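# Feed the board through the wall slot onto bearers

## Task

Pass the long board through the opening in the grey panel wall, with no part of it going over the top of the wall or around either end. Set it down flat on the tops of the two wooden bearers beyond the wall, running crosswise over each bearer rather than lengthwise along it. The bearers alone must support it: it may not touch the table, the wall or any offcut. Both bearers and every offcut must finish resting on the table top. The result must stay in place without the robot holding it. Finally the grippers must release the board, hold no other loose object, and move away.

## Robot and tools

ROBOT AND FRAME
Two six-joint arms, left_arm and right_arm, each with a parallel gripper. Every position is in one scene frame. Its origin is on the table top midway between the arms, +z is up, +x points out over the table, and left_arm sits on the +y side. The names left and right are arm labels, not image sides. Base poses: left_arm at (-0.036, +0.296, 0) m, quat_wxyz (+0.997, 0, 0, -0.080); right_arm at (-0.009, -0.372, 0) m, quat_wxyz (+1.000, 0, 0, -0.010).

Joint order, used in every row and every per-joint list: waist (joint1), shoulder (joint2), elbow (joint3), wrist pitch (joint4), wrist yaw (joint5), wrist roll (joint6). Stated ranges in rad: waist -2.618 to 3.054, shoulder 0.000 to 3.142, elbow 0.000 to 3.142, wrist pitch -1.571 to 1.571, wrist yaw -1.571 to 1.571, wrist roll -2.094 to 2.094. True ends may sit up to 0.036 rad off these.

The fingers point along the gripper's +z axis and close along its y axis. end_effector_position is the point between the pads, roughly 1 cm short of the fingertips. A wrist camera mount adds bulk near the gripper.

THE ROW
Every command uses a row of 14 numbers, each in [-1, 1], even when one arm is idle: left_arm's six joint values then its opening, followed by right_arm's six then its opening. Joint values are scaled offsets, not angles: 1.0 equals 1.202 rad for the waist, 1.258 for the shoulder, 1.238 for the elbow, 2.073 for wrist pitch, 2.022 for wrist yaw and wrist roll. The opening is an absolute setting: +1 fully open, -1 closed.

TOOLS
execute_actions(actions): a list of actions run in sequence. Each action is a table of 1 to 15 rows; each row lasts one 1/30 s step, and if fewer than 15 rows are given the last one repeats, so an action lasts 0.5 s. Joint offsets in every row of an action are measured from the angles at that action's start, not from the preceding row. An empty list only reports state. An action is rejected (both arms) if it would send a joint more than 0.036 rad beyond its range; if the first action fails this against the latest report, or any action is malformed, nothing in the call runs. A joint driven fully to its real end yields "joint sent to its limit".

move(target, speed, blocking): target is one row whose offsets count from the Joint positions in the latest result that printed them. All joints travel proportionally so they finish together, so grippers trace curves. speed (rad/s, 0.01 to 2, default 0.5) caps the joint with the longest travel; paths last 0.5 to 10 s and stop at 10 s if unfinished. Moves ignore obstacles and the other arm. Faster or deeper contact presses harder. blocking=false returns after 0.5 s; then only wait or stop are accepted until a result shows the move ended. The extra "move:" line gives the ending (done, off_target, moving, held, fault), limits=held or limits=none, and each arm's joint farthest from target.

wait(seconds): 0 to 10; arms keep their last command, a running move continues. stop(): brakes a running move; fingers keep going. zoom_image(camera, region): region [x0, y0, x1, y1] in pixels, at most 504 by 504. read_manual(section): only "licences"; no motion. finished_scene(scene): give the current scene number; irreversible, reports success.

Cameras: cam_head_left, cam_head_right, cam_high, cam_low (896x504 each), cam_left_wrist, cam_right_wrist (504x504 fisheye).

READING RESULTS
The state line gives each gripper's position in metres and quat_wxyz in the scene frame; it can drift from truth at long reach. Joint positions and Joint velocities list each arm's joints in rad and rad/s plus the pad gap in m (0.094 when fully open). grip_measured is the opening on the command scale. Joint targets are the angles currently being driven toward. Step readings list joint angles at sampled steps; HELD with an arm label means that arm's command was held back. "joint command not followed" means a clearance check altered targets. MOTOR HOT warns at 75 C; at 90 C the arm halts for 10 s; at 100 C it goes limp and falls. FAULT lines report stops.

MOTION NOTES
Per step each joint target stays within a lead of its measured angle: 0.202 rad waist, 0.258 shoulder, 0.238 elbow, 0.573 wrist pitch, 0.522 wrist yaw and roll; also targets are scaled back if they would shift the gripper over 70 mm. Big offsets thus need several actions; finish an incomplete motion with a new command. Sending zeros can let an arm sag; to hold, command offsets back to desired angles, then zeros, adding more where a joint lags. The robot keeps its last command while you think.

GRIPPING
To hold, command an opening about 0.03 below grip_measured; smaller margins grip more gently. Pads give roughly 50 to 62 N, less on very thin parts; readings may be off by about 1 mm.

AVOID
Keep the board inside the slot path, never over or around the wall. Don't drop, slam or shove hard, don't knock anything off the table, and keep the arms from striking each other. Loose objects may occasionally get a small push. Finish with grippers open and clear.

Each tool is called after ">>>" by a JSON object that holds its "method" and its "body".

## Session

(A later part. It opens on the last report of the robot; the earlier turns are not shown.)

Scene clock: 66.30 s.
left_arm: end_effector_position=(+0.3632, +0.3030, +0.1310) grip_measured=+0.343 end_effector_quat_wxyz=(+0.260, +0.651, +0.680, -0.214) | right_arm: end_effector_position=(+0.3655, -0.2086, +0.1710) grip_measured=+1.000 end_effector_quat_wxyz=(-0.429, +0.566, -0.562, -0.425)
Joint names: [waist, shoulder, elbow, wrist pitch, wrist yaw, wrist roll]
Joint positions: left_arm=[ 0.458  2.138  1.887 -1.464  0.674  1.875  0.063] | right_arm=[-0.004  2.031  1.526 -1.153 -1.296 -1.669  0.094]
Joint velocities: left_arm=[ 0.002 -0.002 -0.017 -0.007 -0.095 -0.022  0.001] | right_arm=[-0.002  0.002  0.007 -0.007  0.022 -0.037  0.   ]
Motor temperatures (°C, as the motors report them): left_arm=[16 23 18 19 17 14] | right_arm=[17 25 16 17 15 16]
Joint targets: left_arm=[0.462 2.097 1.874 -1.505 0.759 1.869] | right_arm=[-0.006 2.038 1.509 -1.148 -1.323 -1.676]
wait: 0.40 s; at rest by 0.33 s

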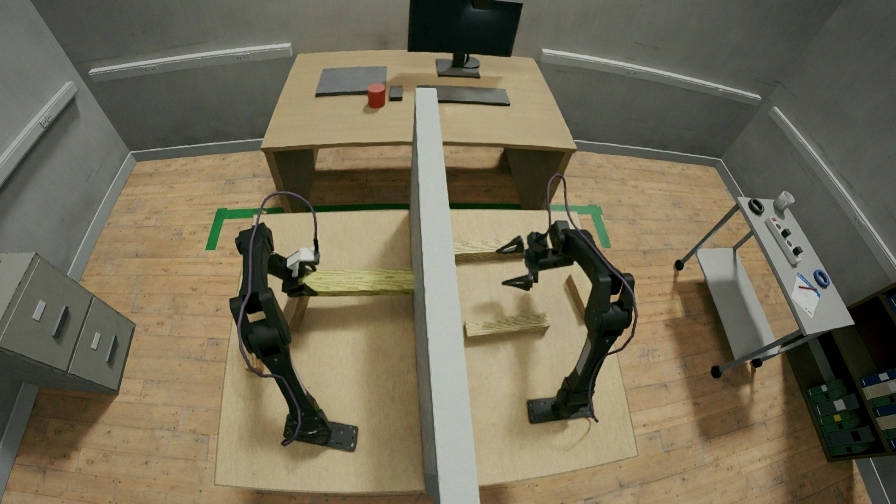

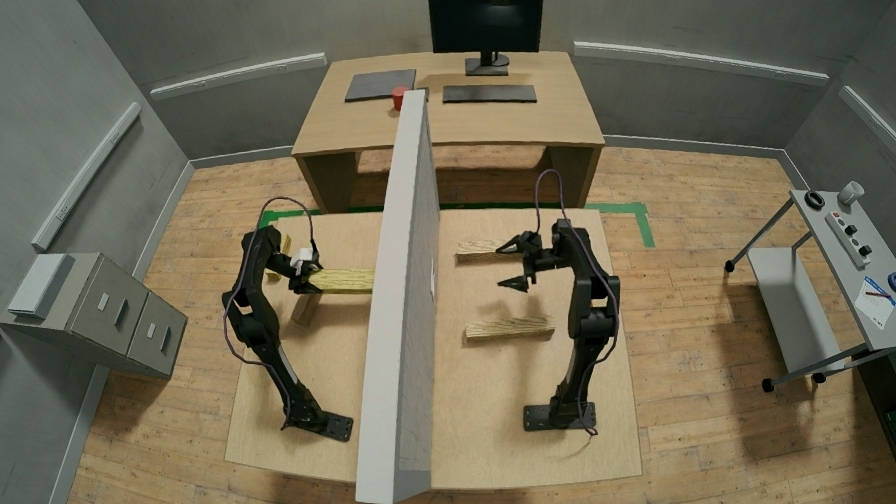

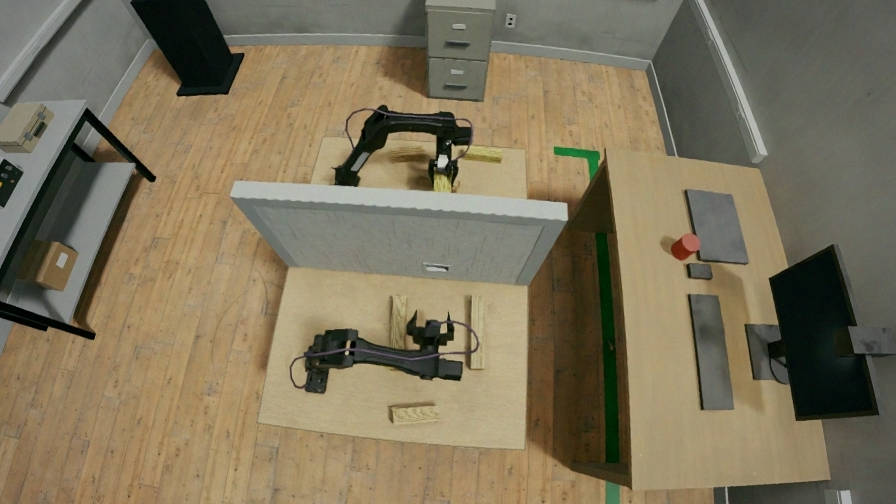

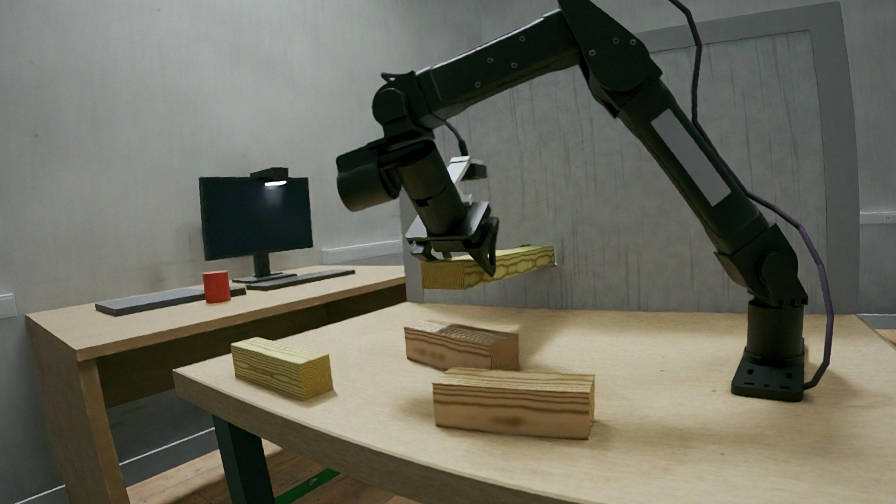

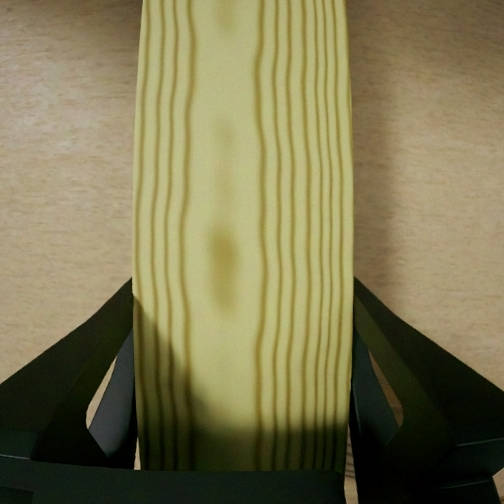

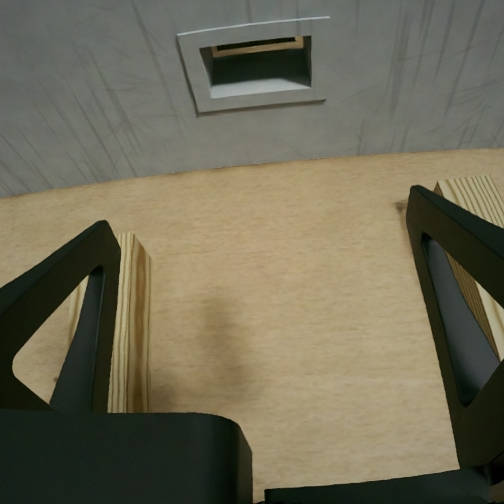

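>>> {"method": "execute_actions", "body": {"actions": [[[-0.0012,-0.0334,-0.0105,-0.0117,0.0525,-0.0036,0.2,-0.0017,0.0056,-0.0137,0.0024,-0.0138,-0.0035,1],[-0.0058,-0.0342,-0.0105,-0.0102,0.0527,-0.0049,0.2,-0.0017,0.0056,-0.0137,0.0024,-0.0138,-0.0035,1],[-0.0068,-0.0349,-0.0115,-0.0083,0.0530,-0.0065,0.2,-0.0017,0.0056,-0.0137,0.0024,-0.0138,-0.0035,1],[-0.0088,-0.0364,-0.0136,-0.0064,0.0533,-0.0081,0.2,-0.0017,0.0056,-0.0137,0.0024,-0.0138,-0.0035,1],[-0.0113,-0.0382,-0.0162,-0.0045,0.0535,-0.0097,0.2,-0.0017,0.0056,-0.0137,0.0024,-0.0138,-0.0035,1],[-0.0139,-0.0400,-0.0188,-0.0026,0.0538,-0.0113,0.2,-0.0017,0.0056,-0.0137,0.0024,-0.0138,-0.0035,1],[-0.0164,-0.0418,-0.0214,-0.0006,0.0541,-0.0130,0.2,-0.0017,0.0056,-0.0137,0.0024,-0.0138,-0.0035,1],[-0.0189,-0.0436,-0.0240,0.0013,0.0544,-0.0146,0.2,-0.0017,0.0056,-0.0137,0.0024,-0.0138,-0.0035,1],[-0.0214,-0.0455,-0.0266,0.0032,0.0546,-0.0162,0.2,-0.0017,0.0056,-0.0137,0.0024,-0.0138,-0.0035,1],[-0.0239,-0.0473,-0.0292,0.0051,0.0549,-0.0178,0.2,-0.0017,0.0056,-0.0137,0.0024,-0.0138,-0.0035,1],[-0.0264,-0.0491,-0.0318,0.0070,0.0552,-0.0194,0.2,-0.0017,0.0056,-0.0137,0.0024,-0.0138,-0.0035,1],[-0.0290,-0.0507,-0.0344,0.0085,0.0554,-0.0207,0.2,-0.0017,0.0056,-0.0137,0.0024,-0.0138,-0.0035,1],[-0.0315,-0.0521,-0.0370,0.0093,0.0555,-0.0213,0.2,-0.0017,0.0056,-0.0137,0.0024,-0.0138,-0.0035,1],[-0.0335,-0.0530,-0.0391,0.0093,0.0555,-0.0213,0.2,-0.0017,0.0056,-0.0137,0.0024,-0.0138,-0.0035,1],[-0.0345,-0.0533,-0.0401,0.0093,0.0555,-0.0213,0.2,-0.0017,0.0056,-0.0137,0.0024,-0.0138,-0.0035,1]]]}}

>>> {"method": "wait", "body": {"seconds": 0.4}}

>>> {"method": "zoom_image", "body": {"camera": "cam_right_wrist", "region": [160, 0, 350, 130]}}

>>> {"method": "zoom_image", "body": {"camera": "cam_low", "region": [510, 235, 565, 275]}}

Scene clock: 70.37 s.
left_arm: end_effector_position=(+0.3627, +0.2901, +0.1309) grip_measured=+0.343 end_effector_quat_wxyz=(+0.260, +0.653, +0.678, -0.215) | right_arm: end_effector_position=(+0.3655, -0.2086, +0.1710) grip_measured=+1.000 end_effector_quat_wxyz=(-0.429, +0.566, -0.562, -0.425)
Joint names: [waist, shoulder, elbow, wrist pitch, wrist yaw, wrist roll]
Joint positions: left_arm=[ 0.428  2.117  1.852 -1.431  0.679  1.844  0.063] | right_arm=[-0.004  2.031  1.526 -1.153 -1.296 -1.669  0.094]
Joint velocities: left_arm=[-0.085 -0.056 -0.066  0.037  0.022 -0.051 -0.001] | right_arm=[ 0.007 -0.007 -0.007  0.081 -0.081  0.007  0.   ]
Motor temperatures (°C, as the motors report them): left_arm=[16 24 18 19 17 14] | right_arm=[17 25 16 17 15 16]
Joint targets: left_arm=[0.417 2.071 1.837 -1.445 0.786 1.832] | right_arm=[-0.006 2.038 1.509 -1.148 -1.323 -1.676]
Step readings (joint positions):
0: left_arm=[0.458 2.138 1.887 -1.464 0.673 1.875] | right_arm=[-0.004 2.031 1.526 -1.153 -1.296 -1.669]
1: left_arm=[0.458 2.138 1.887 -1.464 0.674 1.875] | right_arm=[-0.004 2.031 1.526 -1.153 -1.296 -1.669]
2: left_arm=[0.458 2.138 1.887 -1.464 0.674 1.874] | right_arm=[-0.004 2.031 1.526 -1.153 -1.296 -1.669]
4: left_arm=[0.458 2.138 1.887 -1.462 0.675 1.872] | right_arm=[-0.004 2.031 1.526 -1.153 -1.296 -1.669]
8: left_arm=[0.453 2.134 1.879 -1.448 0.676 1.862] | right_arm=[-0.004 2.031 1.526 -1.153 -1.296 -1.669]
15: Joint positions above

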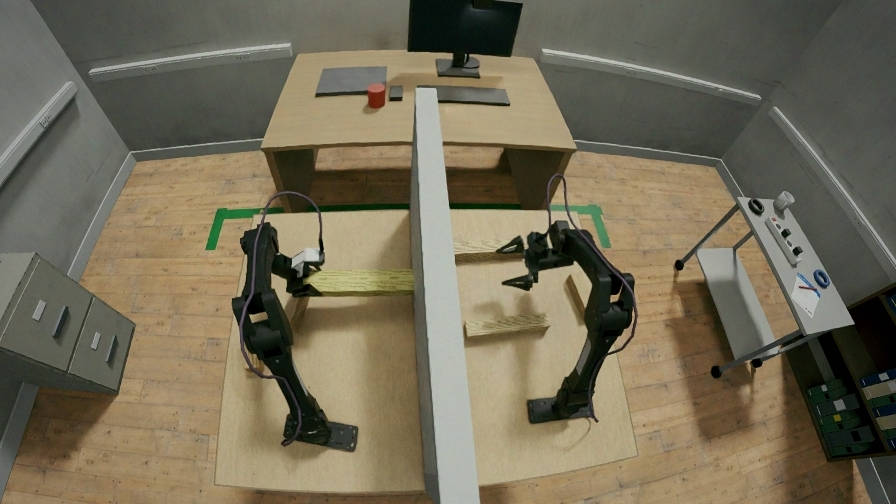

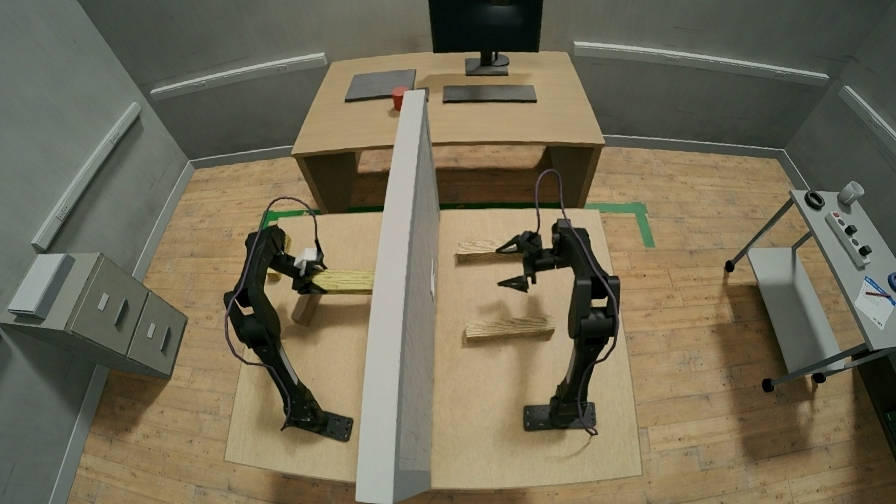

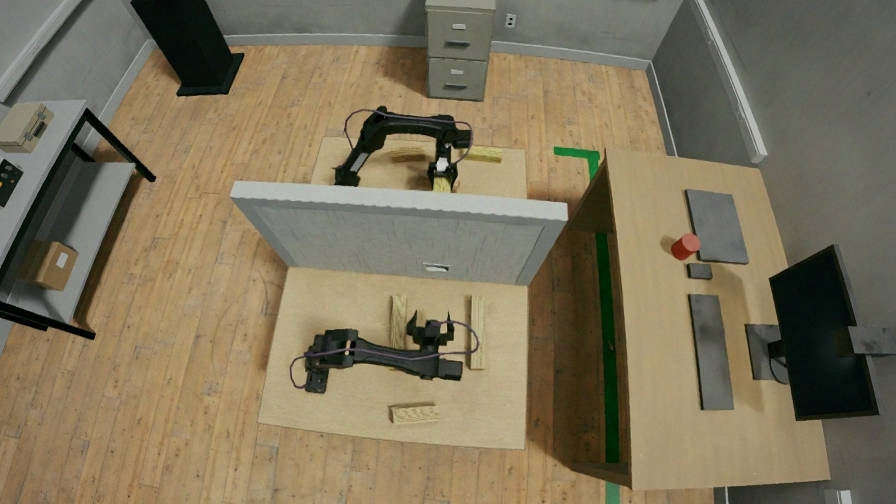

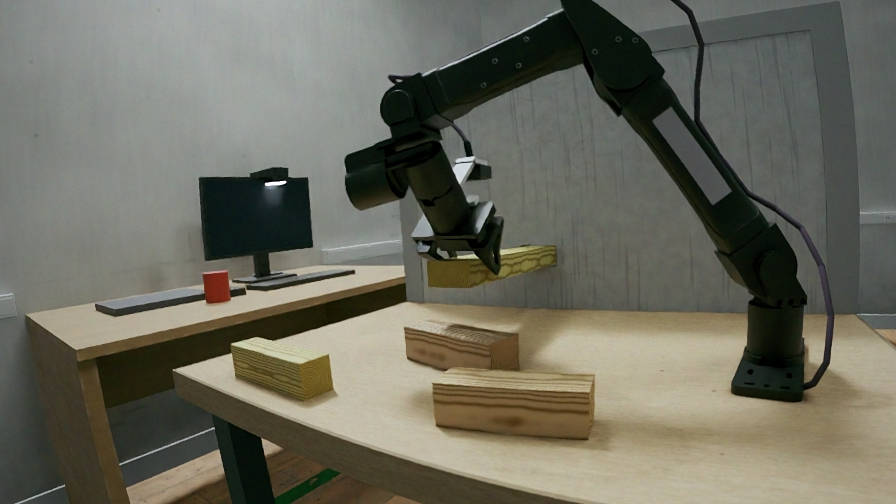

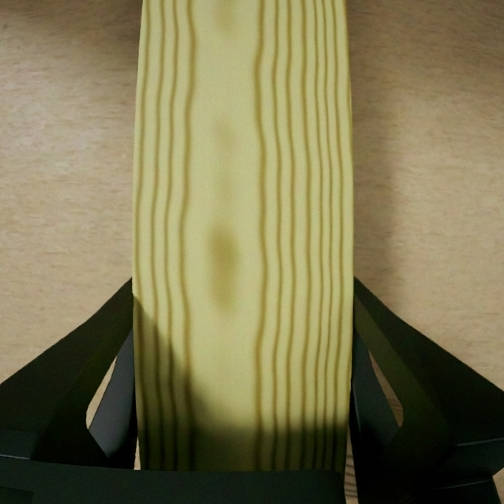

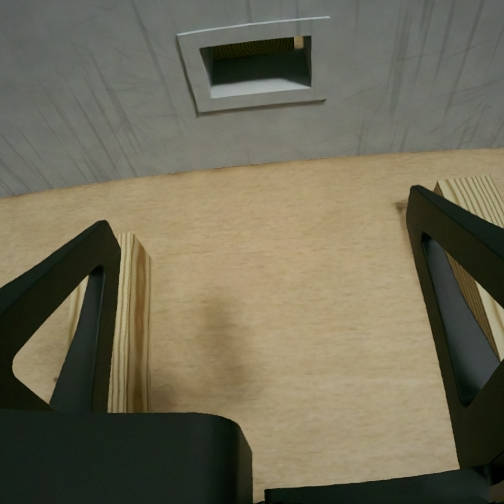

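Scene clock: 70.77 s.
left_arm: end_effector_position=(+0.3633, +0.2869, +0.1312) grip_measured=+0.343 end_effector_quat_wxyz=(+0.261, +0.654, +0.677, -0.215) | right_arm: end_effector_position=(+0.3655, -0.2086, +0.1710) grip_measured=+1.000 end_effector_quat_wxyz=(-0.429, +0.566, -0.562, -0.425)
Joint names: [waist, shoulder, elbow, wrist pitch, wrist yaw, wrist roll]
Joint positions: left_arm=[ 0.421  2.114  1.849 -1.425  0.682  1.838  0.063] | right_arm=[-0.004  2.031  1.526 -1.153 -1.296 -1.669  0.094]
Joint velocities: left_arm=[ 0.012 -0.012  0.007 -0.022  0.007 -0.022 -0.001] | right_arm=[-0.002 -0.012 -0.022 -0.007  0.007 -0.037  0.   ]
Motor temperatures (°C, as the motors report them): left_arm=[16 24 18 19 17 14] | right_arm=[17 25 16 17 15 16]
Joint targets: left_arm=[0.417 2.071 1.837 -1.445 0.786 1.832] | right_arm=[-0.006 2.038 1.509 -1.148 -1.323 -1.676]
wait: 0.40 s; no rest

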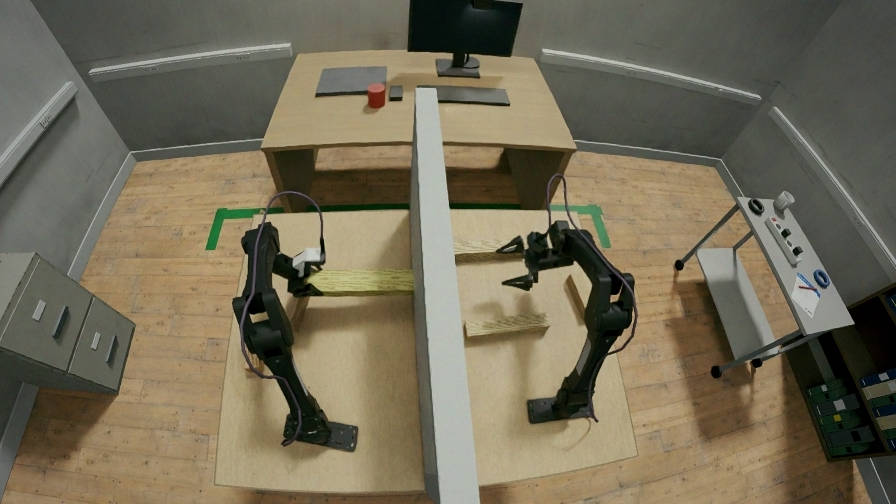

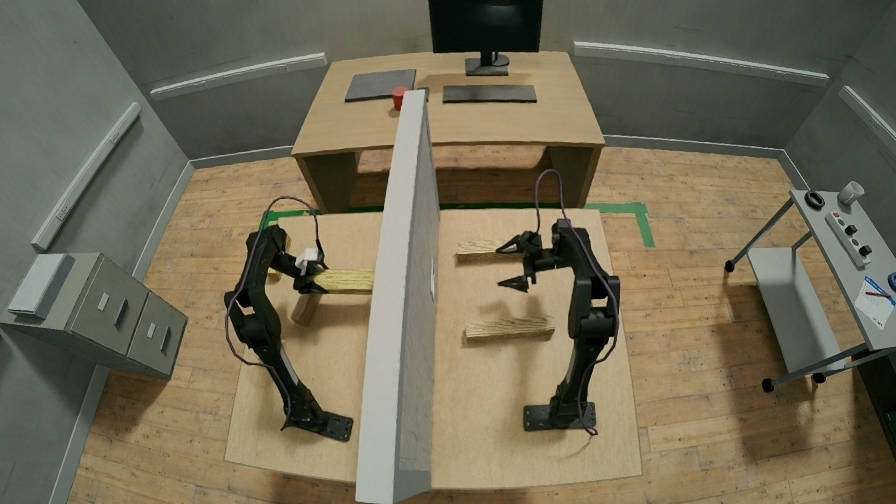

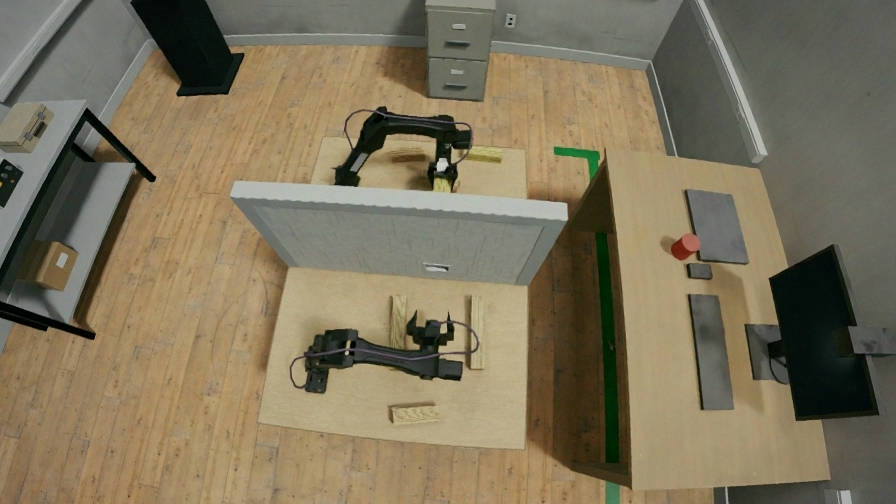

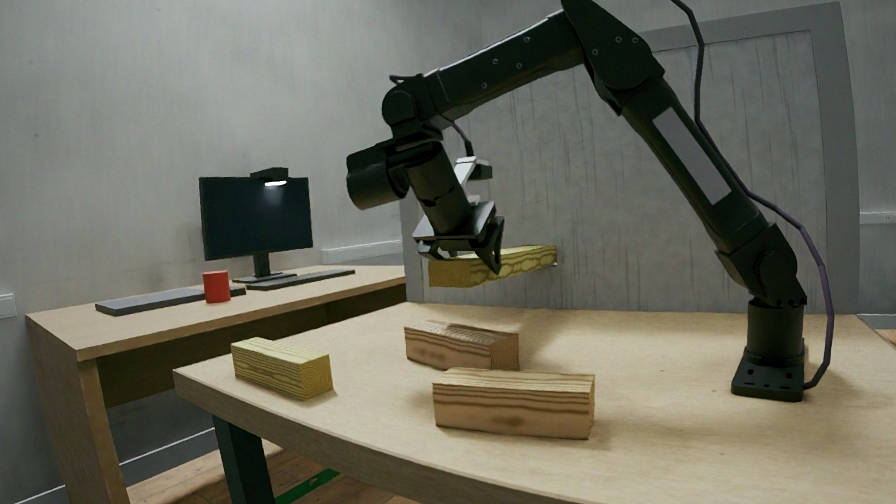

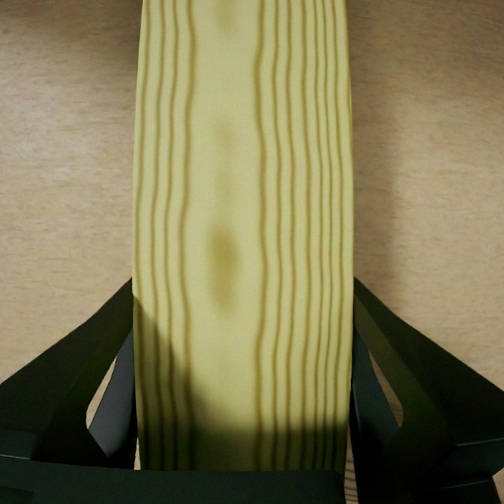

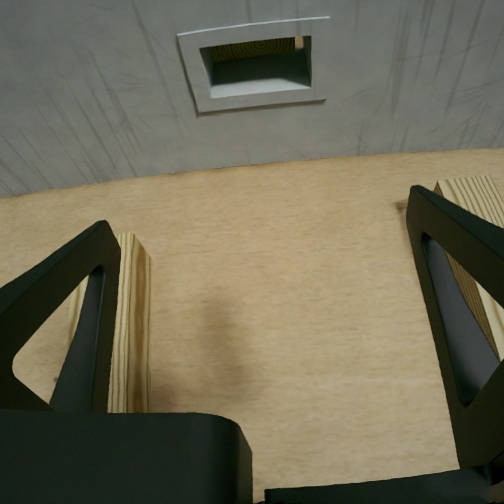

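Region (160, 0, 350, 130) of cam_right_wrist's 504x504 image, scaled by 2.653, with more detail than that image has; it fills the top 345 rows of this view, and the rest is white.

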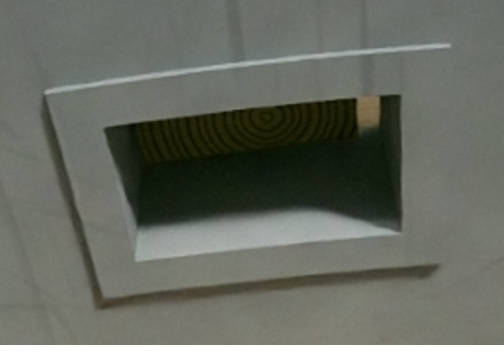

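Region (510, 235, 565, 275) of cam_low's 896x504 image, scaled by 9.164, with more detail than that image has; it fills the top 367 rows of this view, and the rest is white.

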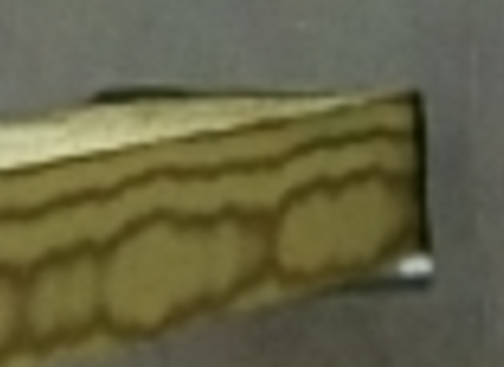

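>>> {"method": "execute_actions", "body": {"actions": [[[-0.0108,-0.0377,-0.0154,0.0001,0.0525,-0.0138,0.2,-0.0017,0.0056,-0.0137,0.0024,-0.0138,-0.0035,1],[-0.0158,-0.0400,-0.0188,0.0057,0.0531,-0.0200,0.2,-0.0017,0.0056,-0.0137,0.0024,-0.0138,-0.0035,1],[-0.0220,-0.0428,-0.0231,0.0102,0.0535,-0.0250,0.2,-0.0017,0.0056,-0.0137,0.0024,-0.0138,-0.0035,1],[-0.0282,-0.0456,-0.0273,0.0147,0.0540,-0.0300,0.2,-0.0017,0.0056,-0.0137,0.0024,-0.0138,-0.0035,1],[-0.0344,-0.0485,-0.0315,0.0192,0.0545,-0.0351,0.2,-0.0017,0.0056,-0.0137,0.0024,-0.0138,-0.0035,1],[-0.0406,-0.0513,-0.0358,0.0237,0.0550,-0.0401,0.2,-0.0017,0.0056,-0.0137,0.0024,-0.0138,-0.0035,1],[-0.0468,-0.0541,-0.0400,0.0282,0.0554,-0.0451,0.2,-0.0017,0.0056,-0.0137,0.0024,-0.0138,-0.0035,1],[-0.0530,-0.0569,-0.0443,0.0328,0.0559,-0.0501,0.2,-0.0017,0.0056,-0.0137,0.0024,-0.0138,-0.0035,1],[-0.0592,-0.0598,-0.0485,0.0373,0.0564,-0.0551,0.2,-0.0017,0.0056,-0.0137,0.0024,-0.0138,-0.0035,1],[-0.0654,-0.0626,-0.0527,0.0418,0.0569,-0.0601,0.2,-0.0017,0.0056,-0.0137,0.0024,-0.0138,-0.0035,1],[-0.0716,-0.0654,-0.0570,0.0463,0.0573,-0.0651,0.2,-0.0017,0.0056,-0.0137,0.0024,-0.0138,-0.0035,1],[-0.0778,-0.0683,-0.0612,0.0478,0.0575,-0.0668,0.2,-0.0017,0.0056,-0.0137,0.0024,-0.0138,-0.0035,1],[-0.0822,-0.0702,-0.0642,0.0475,0.0575,-0.0665,0.2,-0.0017,0.0056,-0.0137,0.0024,-0.0138,-0.0035,1],[-0.0844,-0.0712,-0.0657,0.0456,0.0573,-0.0644,0.2,-0.0017,0.0056,-0.0137,0.0024,-0.0138,-0.0035,1]]]}}

>>> {"method": "wait", "body": {"seconds": 0.4}}

>>> {"method": "zoom_image", "body": {"camera": "cam_right_wrist", "region": [160, 0, 350, 130]}}

>>> {"method": "zoom_image", "body": {"camera": "cam_low", "region": [510, 235, 565, 275]}}

Scene clock: 73.77 s.
left_arm: end_effector_position=(+0.3652, +0.2483, +0.1307) grip_measured=+0.343 end_effector_quat_wxyz=(+0.261, +0.657, +0.673, -0.217) | right_arm: end_effector_position=(+0.3655, -0.2086, +0.1710) grip_measured=+1.000 end_effector_quat_wxyz=(-0.429, +0.566, -0.562, -0.425)
Joint names: [waist, shoulder, elbow, wrist pitch, wrist yaw, wrist roll]
Joint positions: left_arm=[ 0.325  2.071  1.781 -1.33   0.691  1.728  0.063] | right_arm=[-0.004  2.031  1.526 -1.153 -1.296 -1.669  0.094]
Joint velocities: left_arm=[-0.154 -0.061 -0.076  0.007 -0.051 -0.125 -0.   ] | right_arm=[ 0.007 -0.022  0.002 -0.022  0.007  0.007  0.   ]
Motor temperatures (°C, as the motors report them): left_arm=[16 25 18 19 17 14] | right_arm=[17 25 16 17 15 16]
Joint targets: left_arm=[0.319 2.025 1.768 -1.331 0.798 1.708] | right_arm=[-0.006 2.038 1.509 -1.148 -1.323 -1.676]
Step readings (joint positions):
0: left_arm=[0.421 2.114 1.849 -1.425 0.682 1.838] | right_arm=[-0.004 2.031 1.526 -1.153 -1.296 -1.669]
1: left_arm=[0.420 2.114 1.849 -1.423 0.682 1.835] | right_arm=[-0.004 2.031 1.526 -1.153 -1.296 -1.669]
2: left_arm=[0.419 2.114 1.849 -1.420 0.682 1.830] | right_arm=[-0.004 2.031 1.526 -1.153 -1.296 -1.669]
4: left_arm=[0.414 2.108 1.837 -1.402 0.683 1.815] | right_arm=[-0.004 2.031 1.526 -1.153 -1.296 -1.669]
8: left_arm=[0.385 2.094 1.814 -1.372 0.683 1.780] | right_arm=[-0.004 2.031 1.526 -1.153 -1.296 -1.669]
15: Joint positions above

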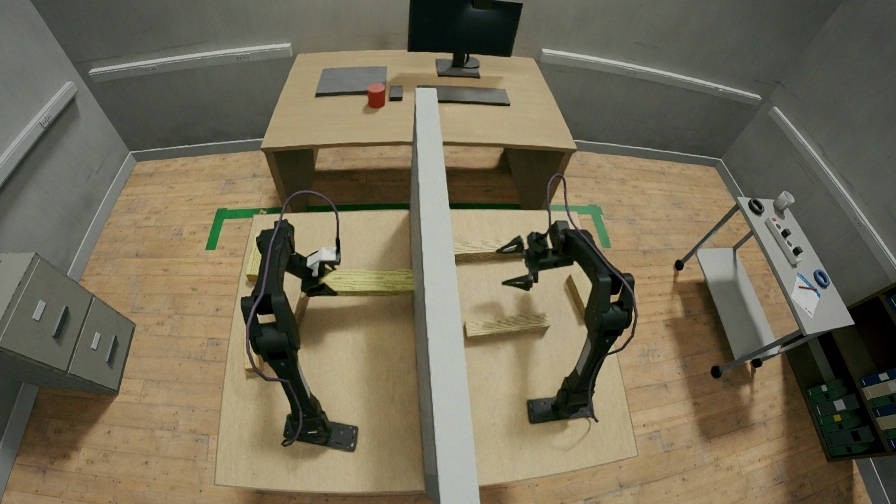

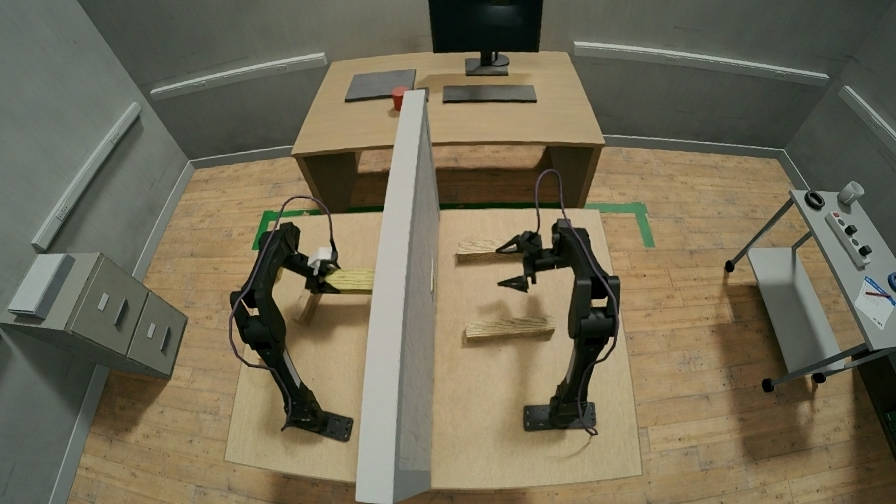

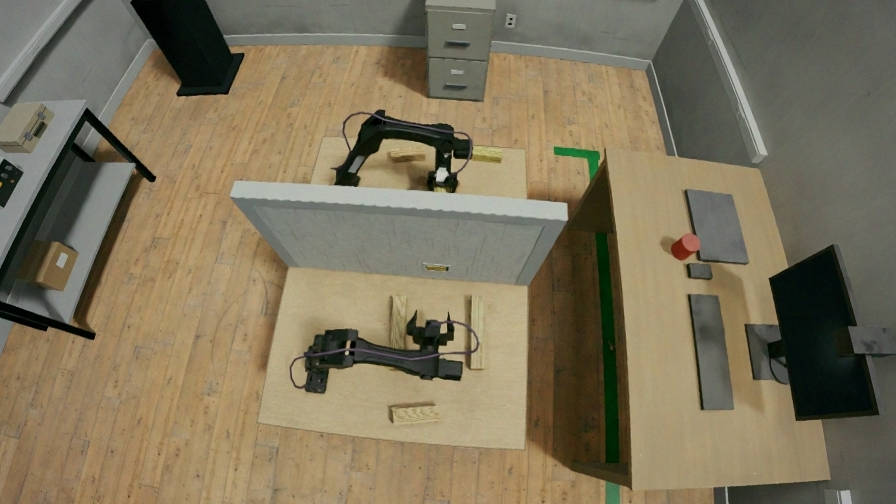

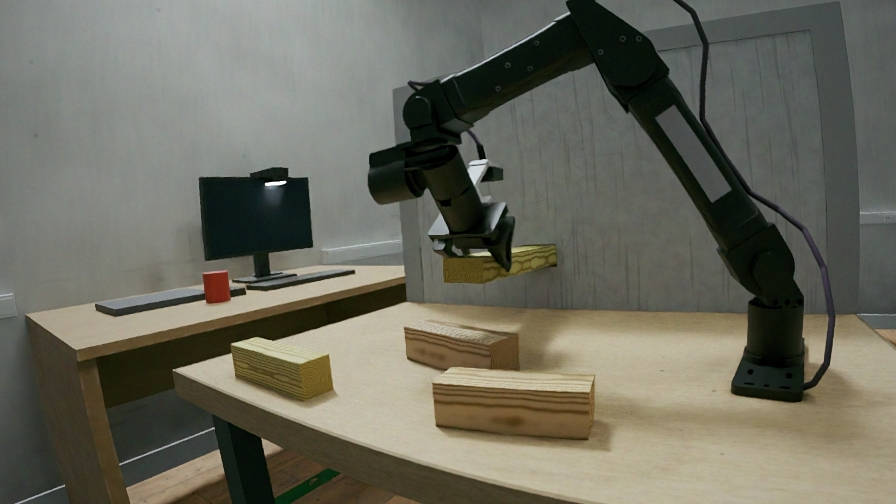

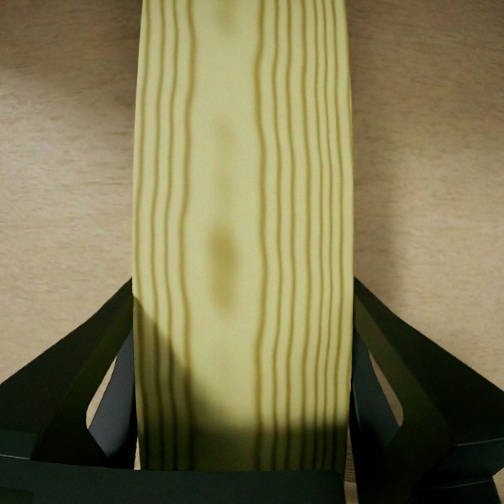

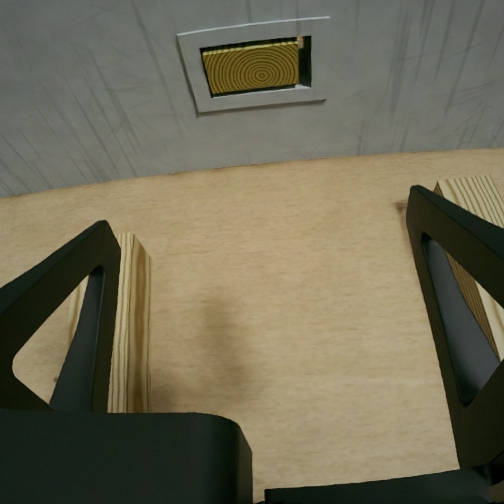

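Scene clock: 74.17 s.
left_arm: end_effector_position=(+0.3660, +0.2453, +0.1312) grip_measured=+0.343 end_effector_quat_wxyz=(+0.262, +0.655, +0.674, -0.217) | right_arm: end_effector_position=(+0.3655, -0.2086, +0.1710) grip_measured=+1.000 end_effector_quat_wxyz=(-0.429, +0.566, -0.562, -0.425)
Joint names: [waist, shoulder, elbow, wrist pitch, wrist yaw, wrist roll]
Joint positions: left_arm=[ 0.318  2.068  1.779 -1.322  0.694  1.715  0.063] | right_arm=[-0.004  2.031  1.526 -1.153 -1.296 -1.669  0.094]
Joint velocities: left_arm=[-0.007 -0.012 -0.012  0.037 -0.022 -0.081  0.   ] | right_arm=[-0.002  0.017 -0.002 -0.022  0.007 -0.051  0.   ]
Motor temperatures (°C, as the motors report them): left_arm=[16 25 18 19 17 14] | right_arm=[17 25 16 17 15 16]
Joint targets: left_arm=[0.319 2.025 1.768 -1.331 0.798 1.708] | right_arm=[-0.006 2.038 1.509 -1.148 -1.323 -1.676]
wait: 0.40 s; no rest

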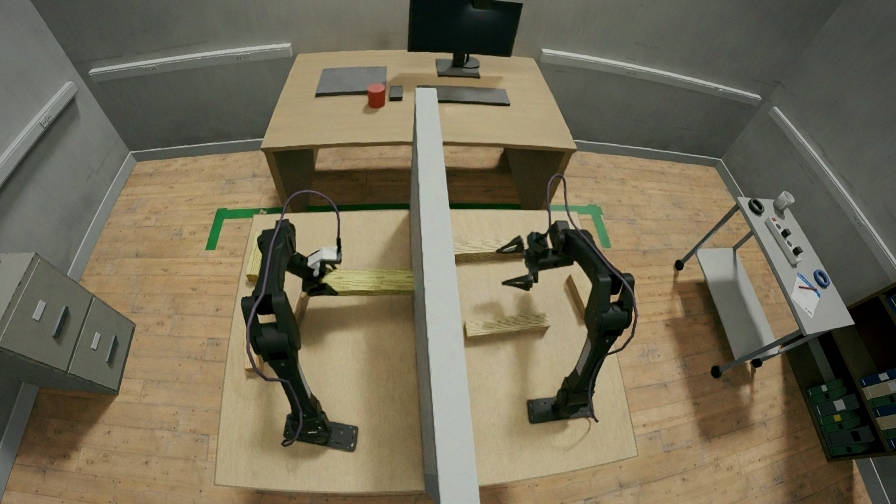

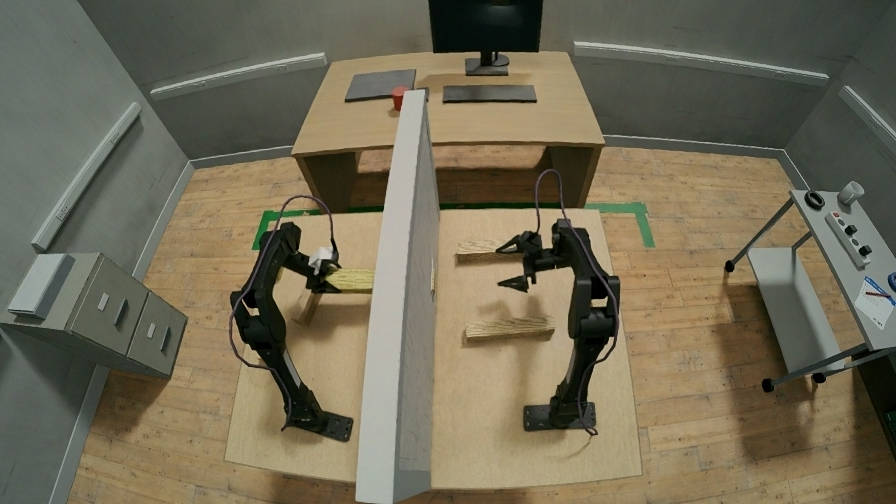

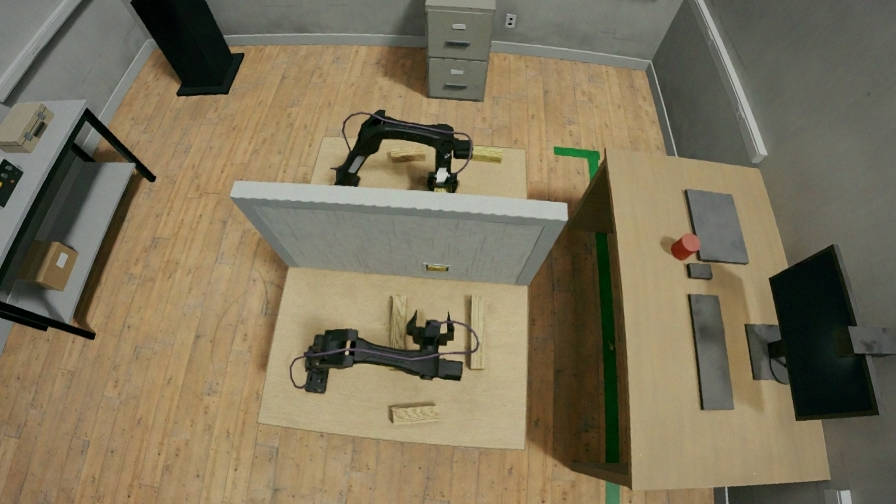

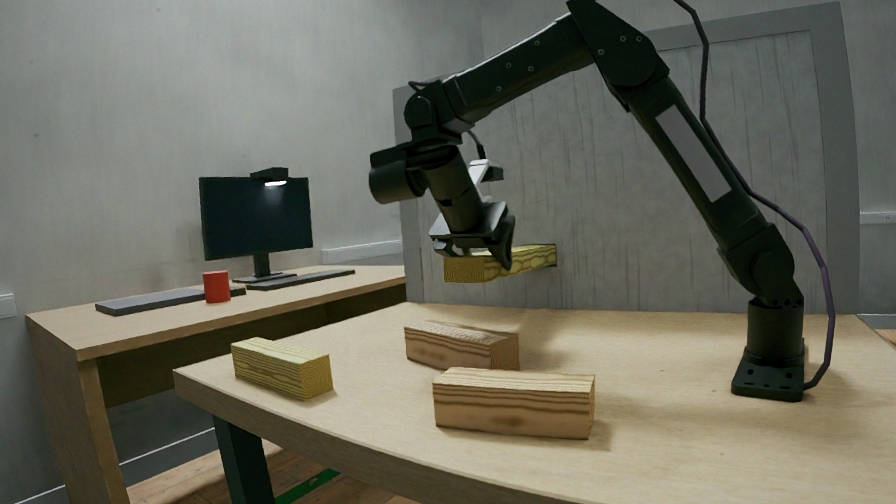

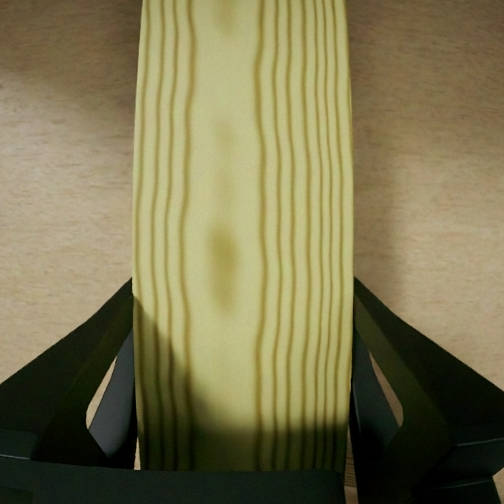

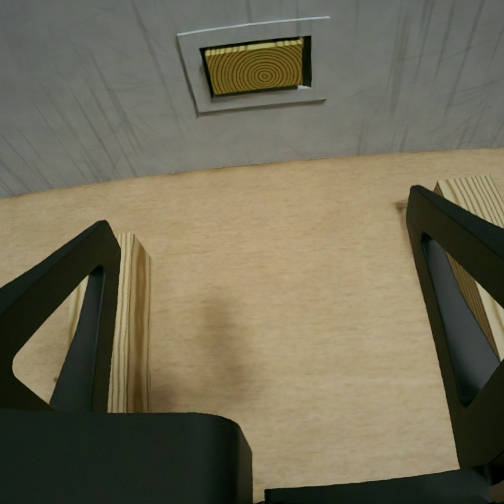

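Region (160, 0, 350, 130) of cam_right_wrist's 504x504 image, scaled by 2.653, with more detail than that image has; it fills the top 345 rows of this view, and the rest is white.

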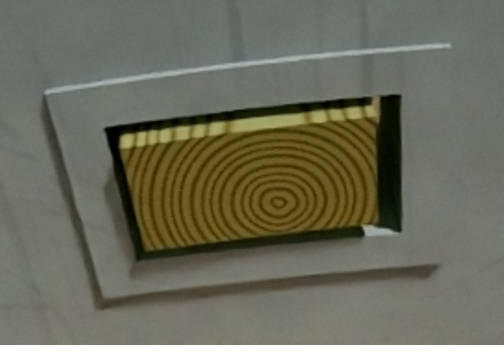

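Region (510, 235, 565, 275) of cam_low's 896x504 image, scaled by 9.164, with more detail than that image has; it fills the top 367 rows of this view, and the rest is white.

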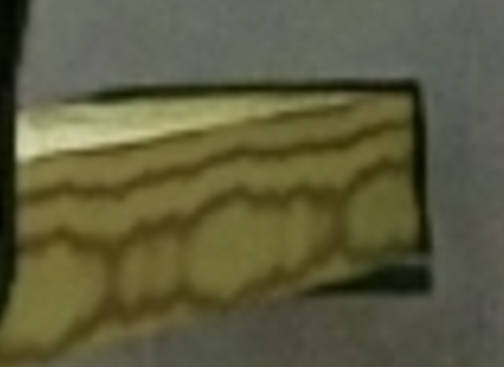

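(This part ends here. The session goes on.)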